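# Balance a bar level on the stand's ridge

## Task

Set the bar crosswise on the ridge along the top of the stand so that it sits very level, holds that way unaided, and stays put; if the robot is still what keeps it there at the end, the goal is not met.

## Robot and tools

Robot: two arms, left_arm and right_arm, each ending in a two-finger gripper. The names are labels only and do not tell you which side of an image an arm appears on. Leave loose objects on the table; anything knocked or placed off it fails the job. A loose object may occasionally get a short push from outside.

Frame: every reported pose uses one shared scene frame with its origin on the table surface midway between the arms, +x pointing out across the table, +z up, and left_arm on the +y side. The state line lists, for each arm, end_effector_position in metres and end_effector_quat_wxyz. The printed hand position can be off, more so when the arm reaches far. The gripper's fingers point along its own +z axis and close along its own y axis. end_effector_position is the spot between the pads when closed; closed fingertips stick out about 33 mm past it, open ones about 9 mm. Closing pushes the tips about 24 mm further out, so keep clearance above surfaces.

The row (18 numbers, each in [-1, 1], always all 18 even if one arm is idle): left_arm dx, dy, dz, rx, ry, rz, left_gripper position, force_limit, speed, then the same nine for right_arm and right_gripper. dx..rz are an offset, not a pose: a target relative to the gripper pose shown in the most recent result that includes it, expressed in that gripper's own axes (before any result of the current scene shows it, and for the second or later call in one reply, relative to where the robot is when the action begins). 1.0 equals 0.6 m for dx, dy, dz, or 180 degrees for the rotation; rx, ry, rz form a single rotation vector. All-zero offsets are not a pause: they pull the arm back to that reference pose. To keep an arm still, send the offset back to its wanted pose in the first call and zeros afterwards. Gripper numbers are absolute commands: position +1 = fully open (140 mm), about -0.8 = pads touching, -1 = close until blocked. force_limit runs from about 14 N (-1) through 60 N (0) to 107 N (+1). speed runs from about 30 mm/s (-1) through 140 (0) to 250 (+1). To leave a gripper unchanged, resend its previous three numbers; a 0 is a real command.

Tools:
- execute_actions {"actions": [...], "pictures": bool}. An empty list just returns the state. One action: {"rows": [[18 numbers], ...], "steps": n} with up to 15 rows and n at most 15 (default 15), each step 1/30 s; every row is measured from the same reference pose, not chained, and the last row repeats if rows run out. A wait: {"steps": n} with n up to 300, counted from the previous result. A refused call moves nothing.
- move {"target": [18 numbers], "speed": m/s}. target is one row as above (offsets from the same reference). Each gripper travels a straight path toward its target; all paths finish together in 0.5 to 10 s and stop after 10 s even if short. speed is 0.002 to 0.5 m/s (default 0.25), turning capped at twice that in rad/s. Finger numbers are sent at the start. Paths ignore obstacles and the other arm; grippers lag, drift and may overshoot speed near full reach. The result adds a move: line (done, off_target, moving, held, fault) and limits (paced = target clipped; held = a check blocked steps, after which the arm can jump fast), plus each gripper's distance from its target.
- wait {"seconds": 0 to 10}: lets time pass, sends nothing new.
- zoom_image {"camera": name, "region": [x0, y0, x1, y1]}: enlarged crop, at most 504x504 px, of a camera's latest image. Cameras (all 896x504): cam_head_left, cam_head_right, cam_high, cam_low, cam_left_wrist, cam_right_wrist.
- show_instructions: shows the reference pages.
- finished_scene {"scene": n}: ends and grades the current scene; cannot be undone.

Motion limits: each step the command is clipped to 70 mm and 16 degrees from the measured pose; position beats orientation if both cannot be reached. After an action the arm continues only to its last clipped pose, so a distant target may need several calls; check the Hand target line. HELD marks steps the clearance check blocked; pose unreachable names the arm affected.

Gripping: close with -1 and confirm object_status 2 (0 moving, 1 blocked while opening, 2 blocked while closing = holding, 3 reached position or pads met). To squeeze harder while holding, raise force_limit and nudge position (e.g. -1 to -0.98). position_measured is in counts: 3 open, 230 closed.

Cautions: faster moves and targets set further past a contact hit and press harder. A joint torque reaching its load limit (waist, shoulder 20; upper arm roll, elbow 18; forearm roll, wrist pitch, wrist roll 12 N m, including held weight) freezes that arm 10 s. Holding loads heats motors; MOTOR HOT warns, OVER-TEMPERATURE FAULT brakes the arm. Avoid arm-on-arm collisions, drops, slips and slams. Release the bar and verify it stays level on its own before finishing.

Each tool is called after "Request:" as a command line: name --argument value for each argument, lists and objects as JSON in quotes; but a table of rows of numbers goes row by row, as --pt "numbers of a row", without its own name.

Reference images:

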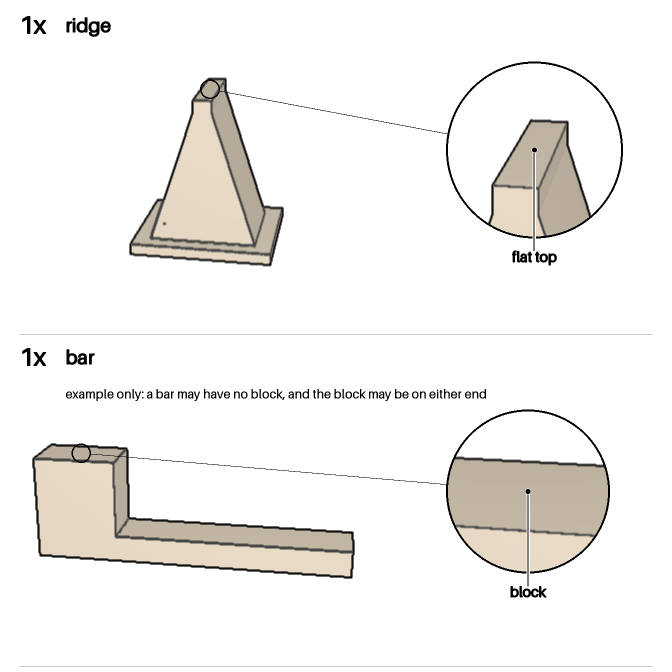

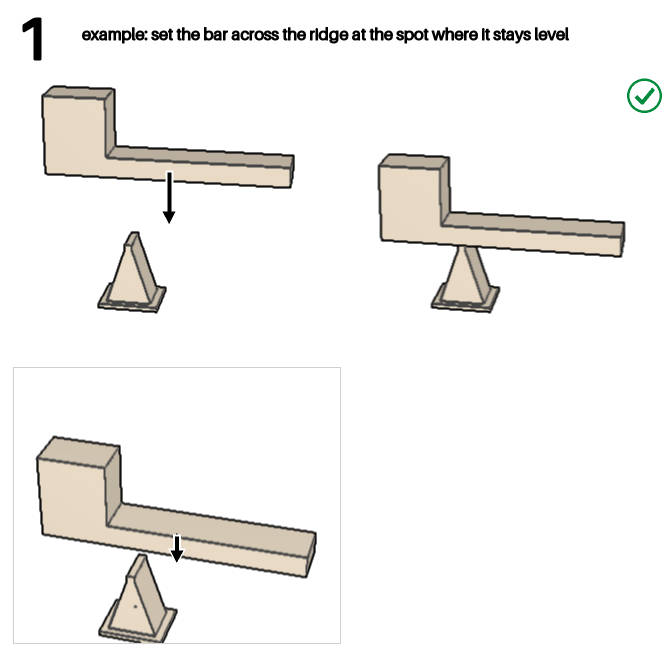

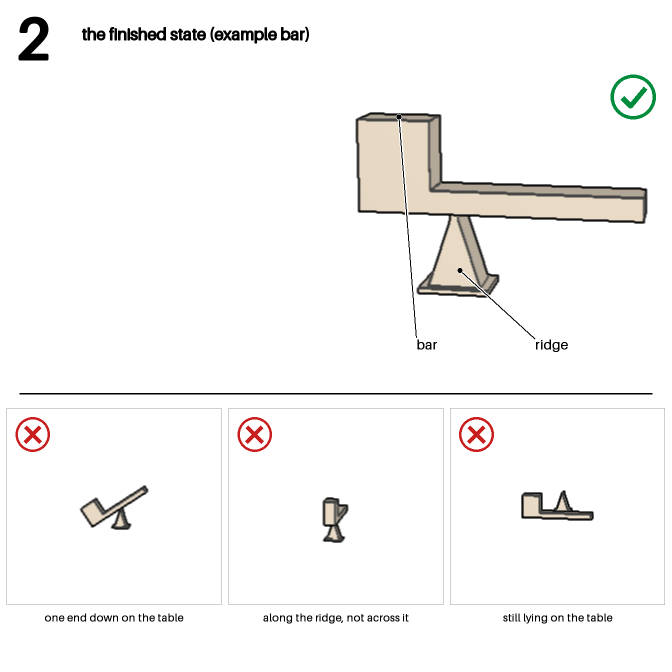

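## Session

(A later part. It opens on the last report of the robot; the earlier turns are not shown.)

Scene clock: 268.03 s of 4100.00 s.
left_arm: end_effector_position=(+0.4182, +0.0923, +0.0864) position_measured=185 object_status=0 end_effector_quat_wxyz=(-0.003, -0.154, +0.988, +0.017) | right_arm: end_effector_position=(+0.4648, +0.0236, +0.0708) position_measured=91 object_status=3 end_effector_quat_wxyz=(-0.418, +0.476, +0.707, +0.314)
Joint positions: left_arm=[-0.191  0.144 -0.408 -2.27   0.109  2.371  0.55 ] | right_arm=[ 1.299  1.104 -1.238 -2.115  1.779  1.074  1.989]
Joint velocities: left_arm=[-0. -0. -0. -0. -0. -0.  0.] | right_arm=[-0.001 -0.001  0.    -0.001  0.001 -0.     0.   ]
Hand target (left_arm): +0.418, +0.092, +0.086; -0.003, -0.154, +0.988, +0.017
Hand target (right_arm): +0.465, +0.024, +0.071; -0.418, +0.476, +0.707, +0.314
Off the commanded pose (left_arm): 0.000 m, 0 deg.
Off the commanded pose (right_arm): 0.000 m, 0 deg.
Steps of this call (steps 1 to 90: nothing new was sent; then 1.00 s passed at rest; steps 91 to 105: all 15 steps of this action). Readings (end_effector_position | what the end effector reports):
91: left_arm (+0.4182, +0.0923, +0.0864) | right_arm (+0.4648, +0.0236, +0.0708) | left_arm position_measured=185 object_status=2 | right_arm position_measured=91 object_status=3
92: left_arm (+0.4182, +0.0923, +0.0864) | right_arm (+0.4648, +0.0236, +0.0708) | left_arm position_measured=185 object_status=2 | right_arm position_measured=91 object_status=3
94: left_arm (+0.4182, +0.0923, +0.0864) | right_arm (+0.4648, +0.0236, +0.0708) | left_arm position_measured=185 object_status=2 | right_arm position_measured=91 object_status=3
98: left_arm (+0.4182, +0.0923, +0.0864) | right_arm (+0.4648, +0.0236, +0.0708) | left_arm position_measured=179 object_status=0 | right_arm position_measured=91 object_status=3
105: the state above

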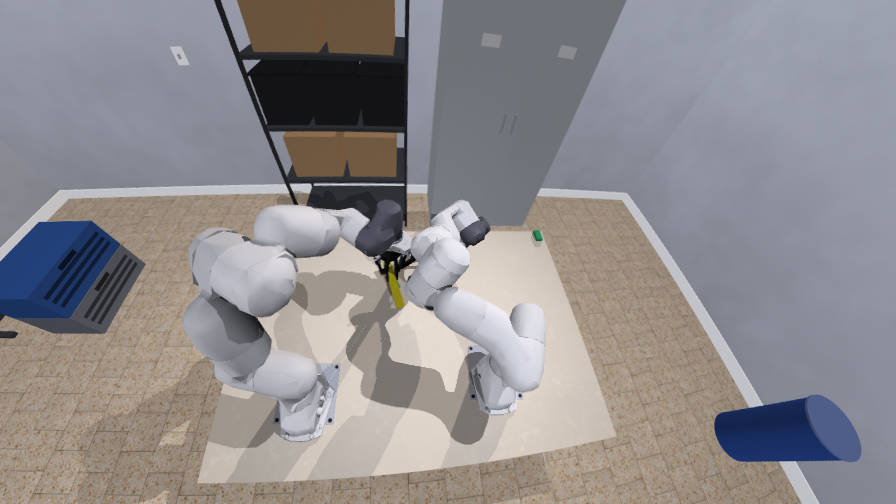

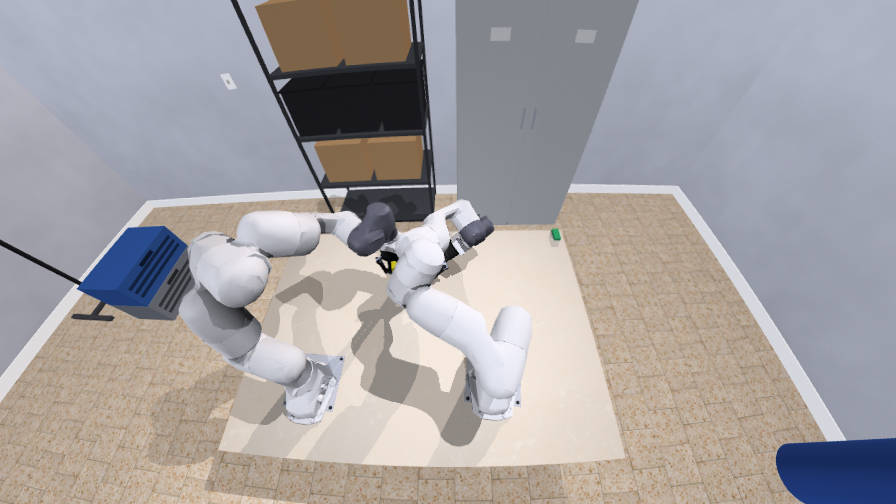

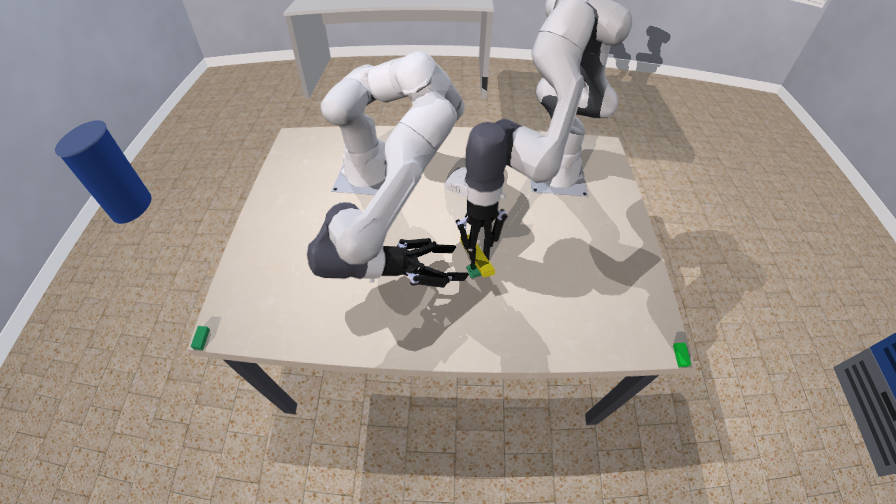

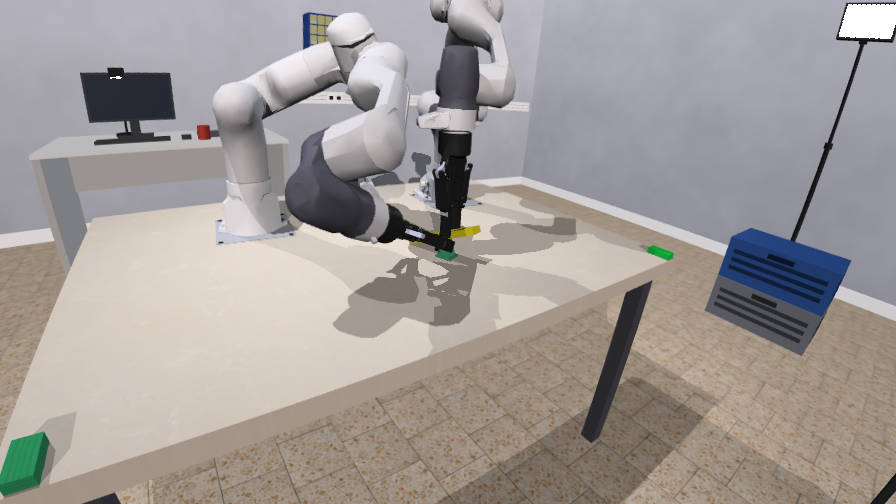

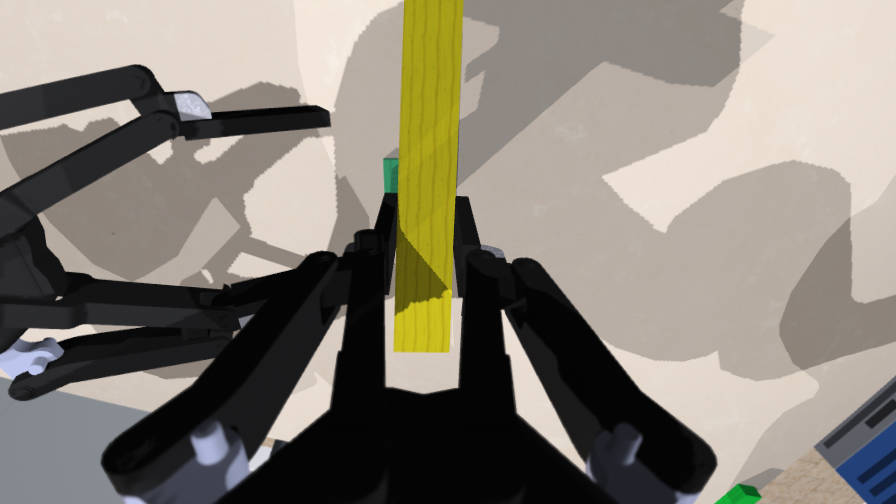

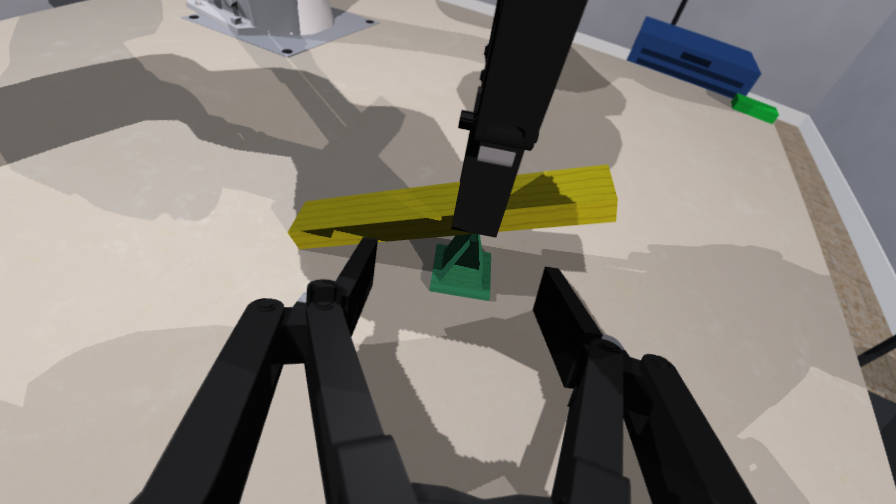

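Request:
move --target '[0,0,-0.02,0,0,0,-1,0,-0.3,0,0,0,0,0,0,0.3,0,0]' --speed 0.03

Request:
move --target '[-0.03,0.135,0,0,0.095,0,-1,0,-0.3,0,0,0,0,0,0,0.3,0,0]' --speed 0.06

Scene clock: 273.63 s of 4100.00 s.
left_arm: end_effector_position=(+0.4187, +0.0925, +0.0973) position_measured=185 object_status=2 end_effector_quat_wxyz=(-0.002, -0.155, +0.988, +0.017) | right_arm: end_effector_position=(+0.4648, +0.0236, +0.0708) position_measured=91 object_status=3 end_effector_quat_wxyz=(-0.418, +0.476, +0.707, +0.314)
Joint positions: left_arm=[-0.191  0.122 -0.409 -2.263  0.098  2.347  0.555] | right_arm=[ 1.299  1.104 -1.238 -2.115  1.779  1.074  1.989]
Joint velocities: left_arm=[-0.001  0.001 -0.     0.    -0.004 -0.015  0.005] | right_arm=[ 0.001 -0.     0.    -0.001 -0.    -0.001  0.002]
Hand target (left_arm): +0.418, +0.092, +0.098; -0.003, -0.154, +0.988, +0.016
Hand target (right_arm): +0.465, +0.024, +0.071; -0.418, +0.476, +0.707, +0.314
Off the commanded pose (left_arm): 0.001 m, 0 deg.
Off the commanded pose (right_arm): 0.000 m, 0 deg.
After step 90, 1.87 s passed at rest.
move: done

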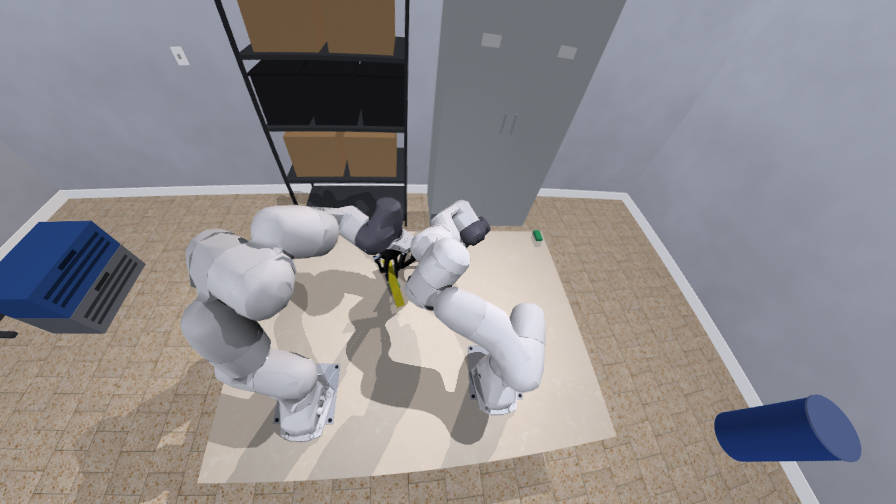

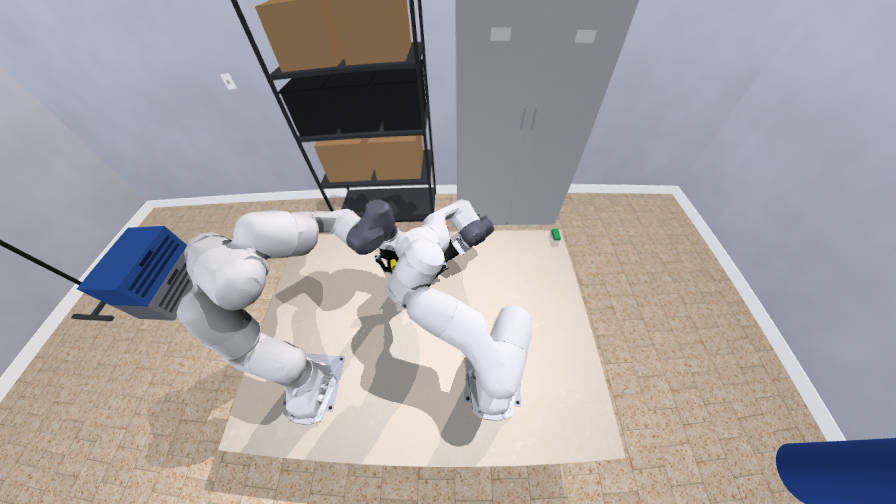

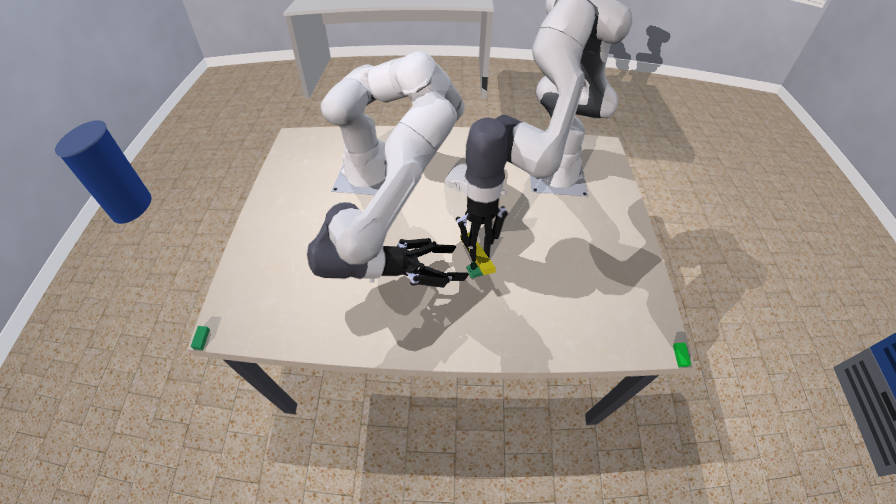

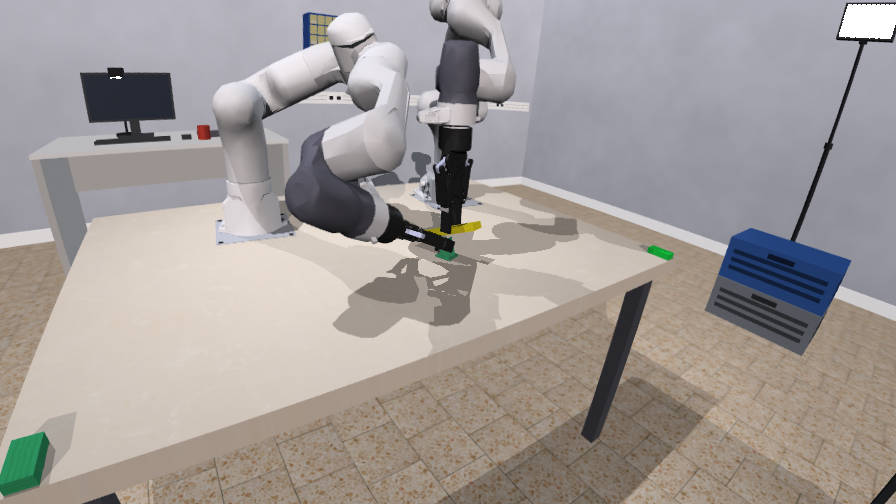

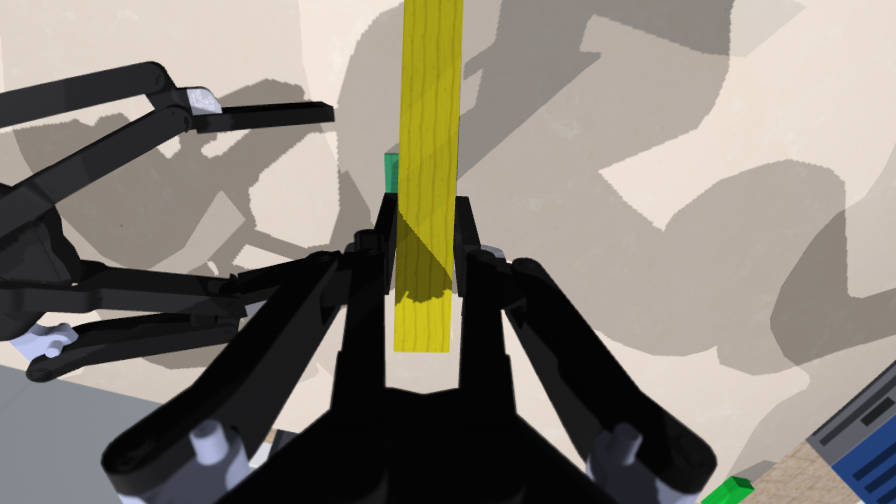

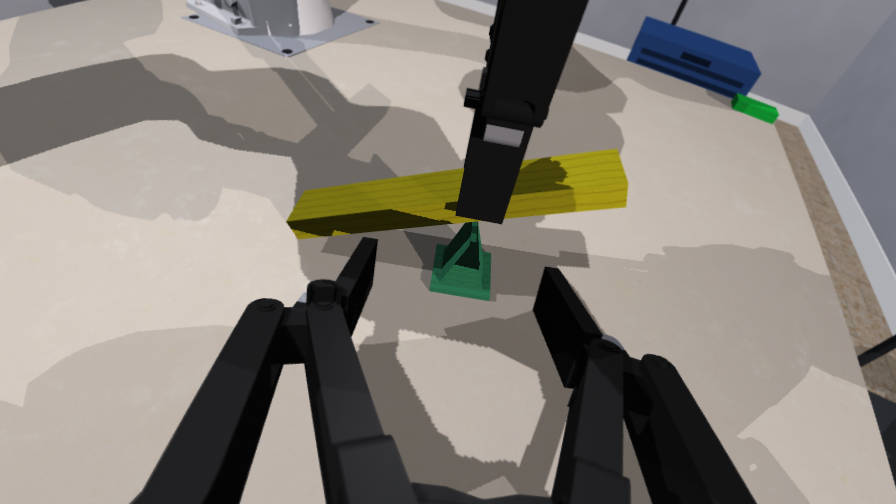

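Scene clock: 276.57 s of 4100.00 s.
left_arm: end_effector_position=(+0.4119, +0.1751, +0.1007) position_measured=185 object_status=2 end_effector_quat_wxyz=(-0.147, -0.160, +0.976, -0.007) | right_arm: end_effector_position=(+0.4648, +0.0236, +0.0708) position_measured=91 object_status=3 end_effector_quat_wxyz=(-0.418, +0.476, +0.707, +0.314)
Joint positions: left_arm=[ 0.018  0.157 -0.384 -2.19  -0.128  2.089  0.918] | right_arm=[ 1.299  1.104 -1.238 -2.115  1.779  1.074  1.989]
Joint velocities: left_arm=[-0.    -0.001  0.     0.002 -0.002 -0.011  0.031] | right_arm=[ 0.001 -0.    -0.    -0.001  0.     0.001  0.   ]
Hand target (left_arm): +0.411, +0.174, +0.101; -0.149, -0.154, +0.977, -0.009
Hand target (right_arm): +0.465, +0.024, +0.071; -0.418, +0.476, +0.707, +0.314
Off the commanded pose (left_arm): 0.001 m, 0 deg.
Off the commanded pose (right_arm): 0.000 m, 0 deg.
move: done

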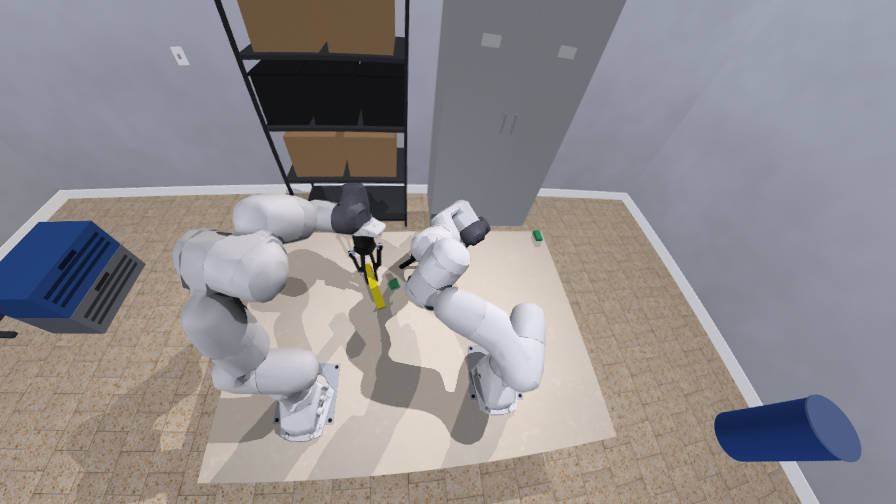

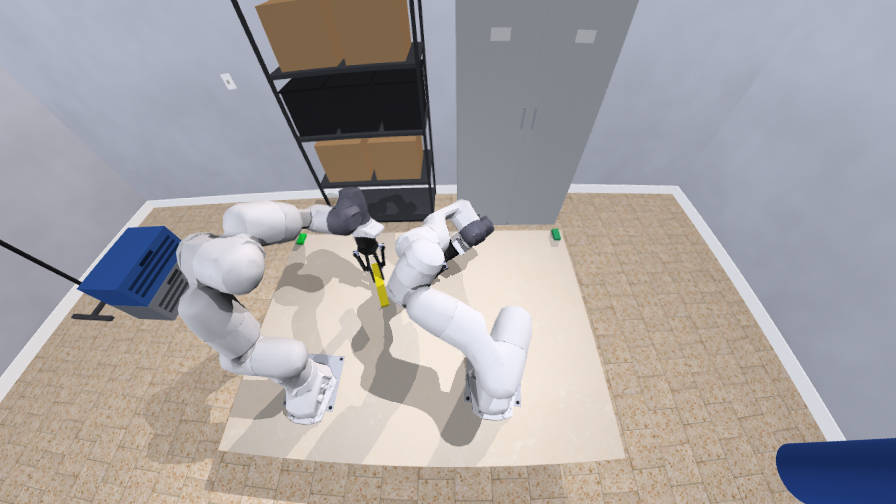

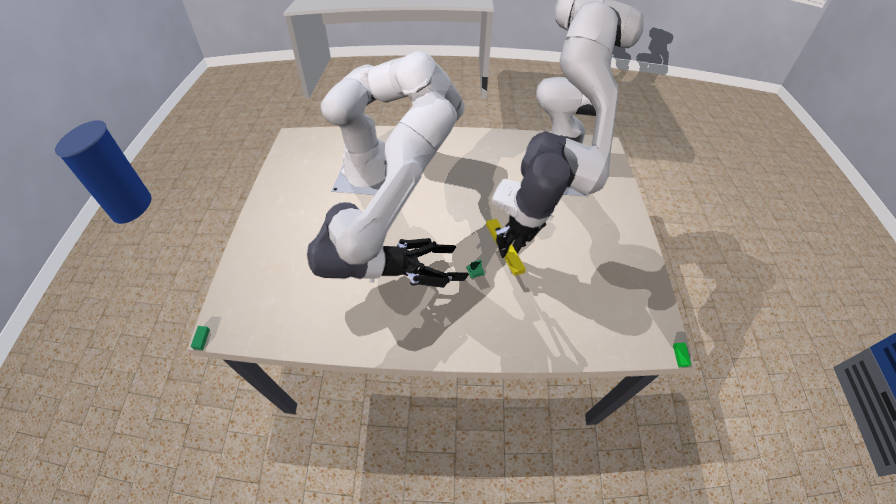

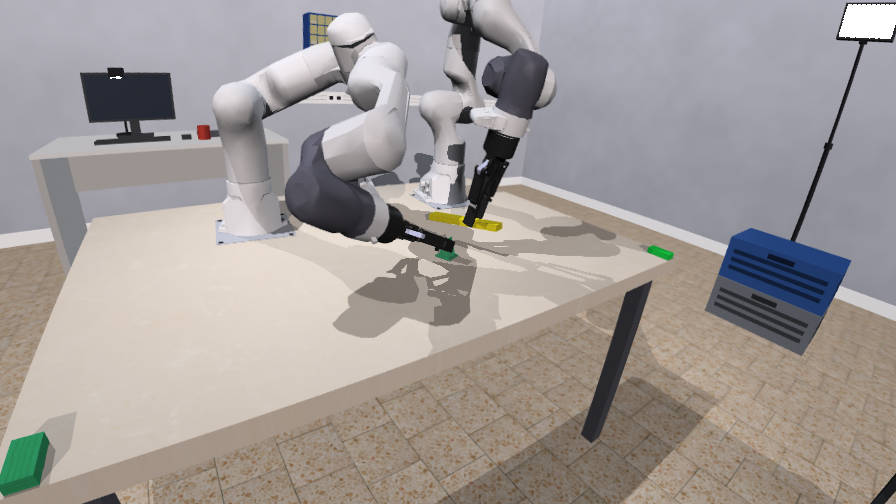

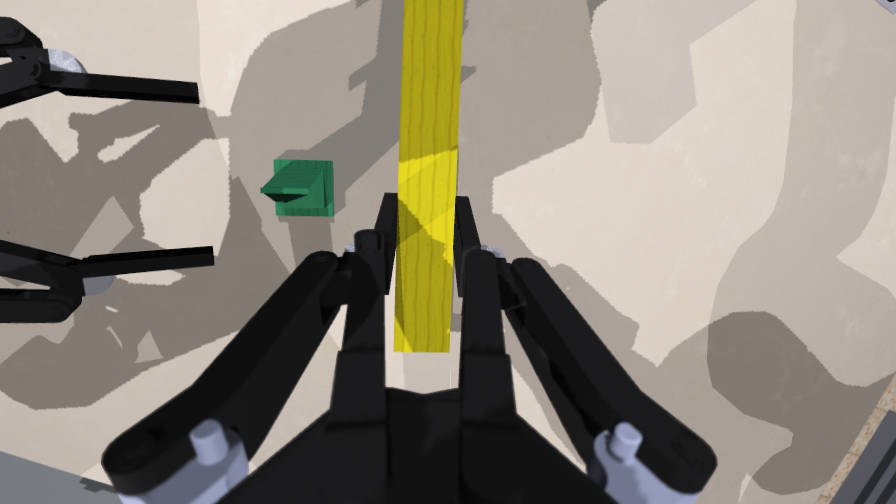

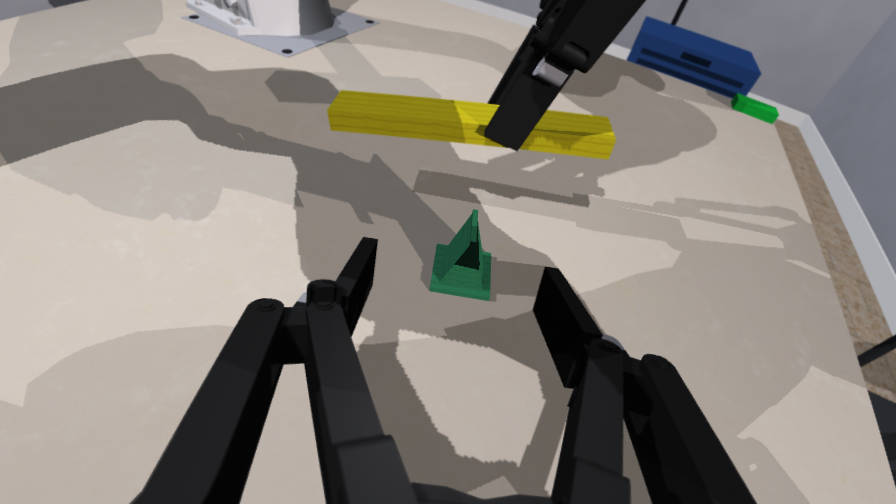

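Request:
move --target '[-0.028,0,0.092,0,0.03,0,-1,0,-0.3,0,0,0,0,0,0,0.3,0,0]' --speed 0.04

Scene clock: 281.13 s of 4100.00 s.
left_arm: end_effector_position=(+0.4096, +0.1761, +0.0426) position_measured=185 object_status=2 end_effector_quat_wxyz=(-0.196, -0.162, +0.967, -0.015) | right_arm: end_effector_position=(+0.4648, +0.0236, +0.0708) position_measured=91 object_status=3 end_effector_quat_wxyz=(-0.418, +0.476, +0.707, +0.314)
Joint positions: left_arm=[ 0.028  0.332 -0.367 -2.137 -0.126  2.119  0.946] | right_arm=[ 1.299  1.104 -1.238 -2.115  1.779  1.074  1.989]
Joint velocities: left_arm=[ 0.     0.    -0.     0.008 -0.     0.005  0.007] | right_arm=[-0.002  0.    -0.001 -0.002  0.    -0.     0.001]
Hand target (left_arm): +0.412, +0.177, +0.043; -0.193, -0.159, +0.968, -0.015
Hand target (right_arm): +0.465, +0.024, +0.071; -0.418, +0.476, +0.707, +0.314
Off the commanded pose (left_arm): 0.002 m, 0 deg.
Off the commanded pose (right_arm): 0.000 m, 0 deg.
move: done

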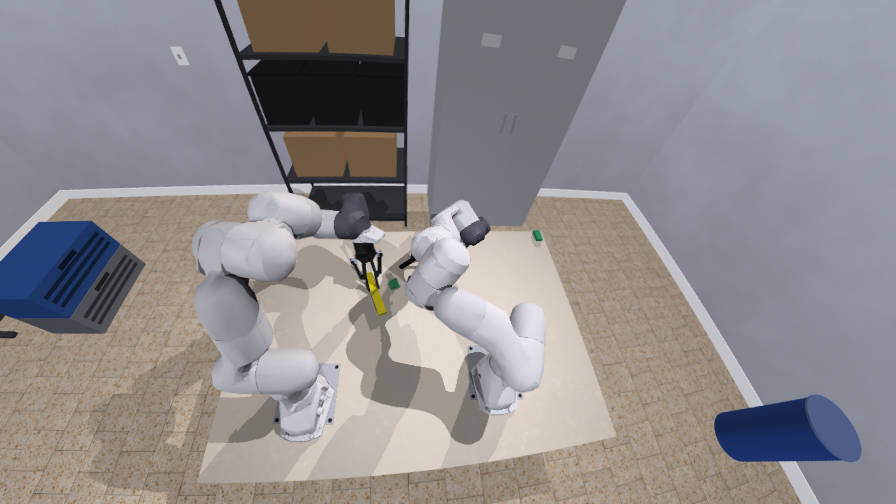

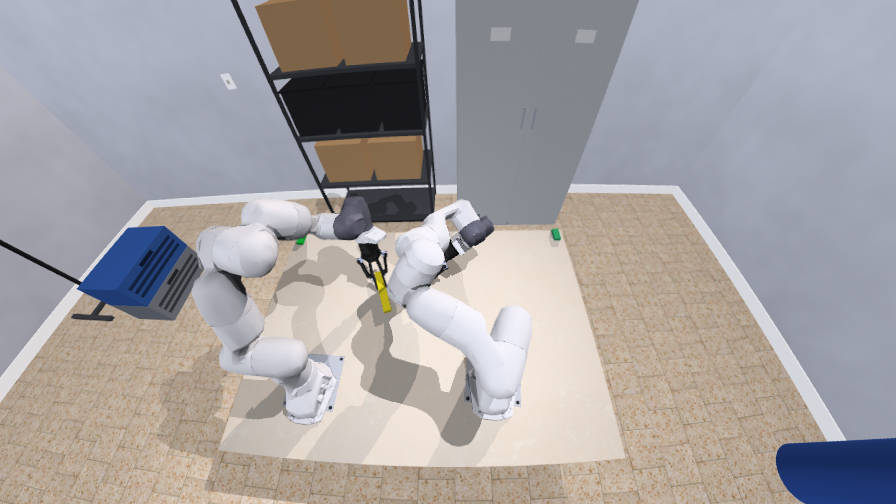

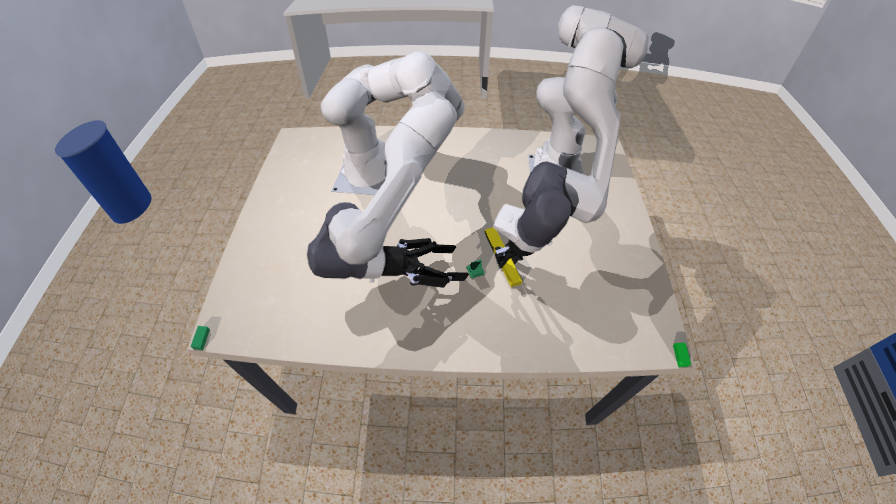

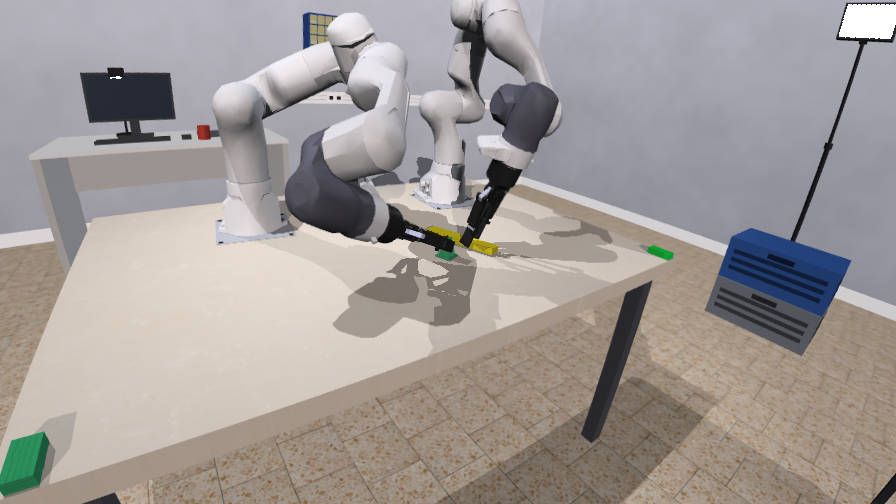

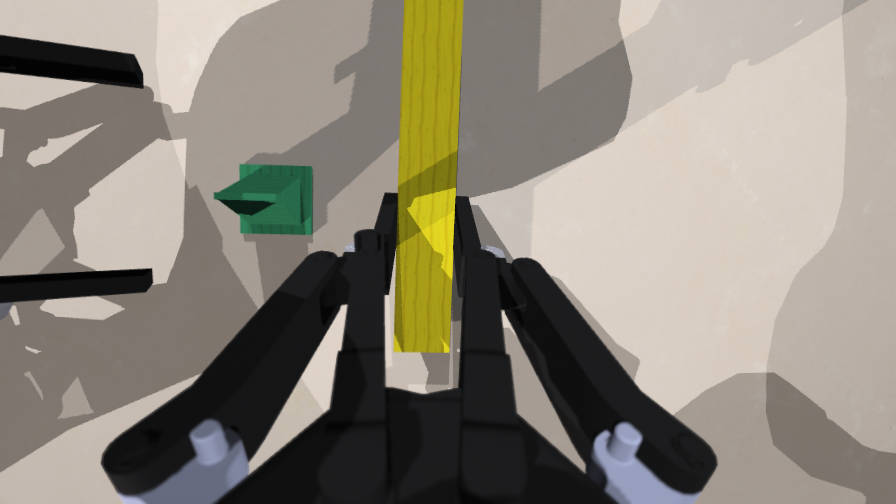

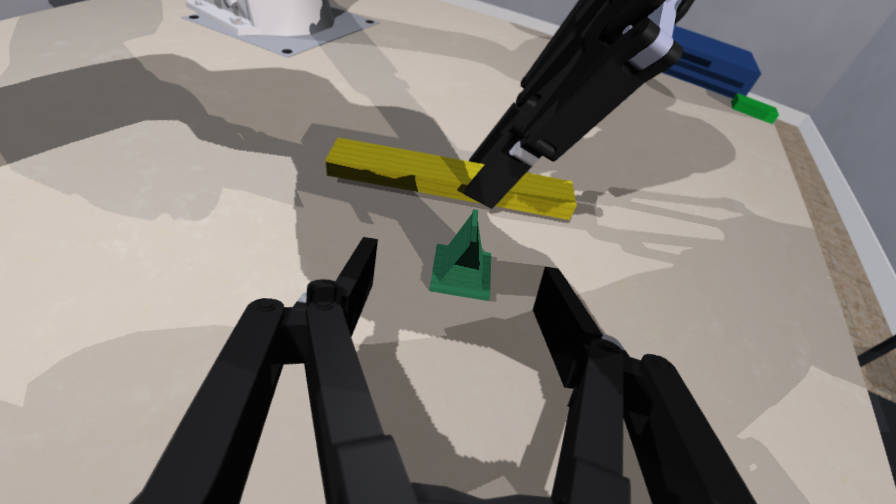

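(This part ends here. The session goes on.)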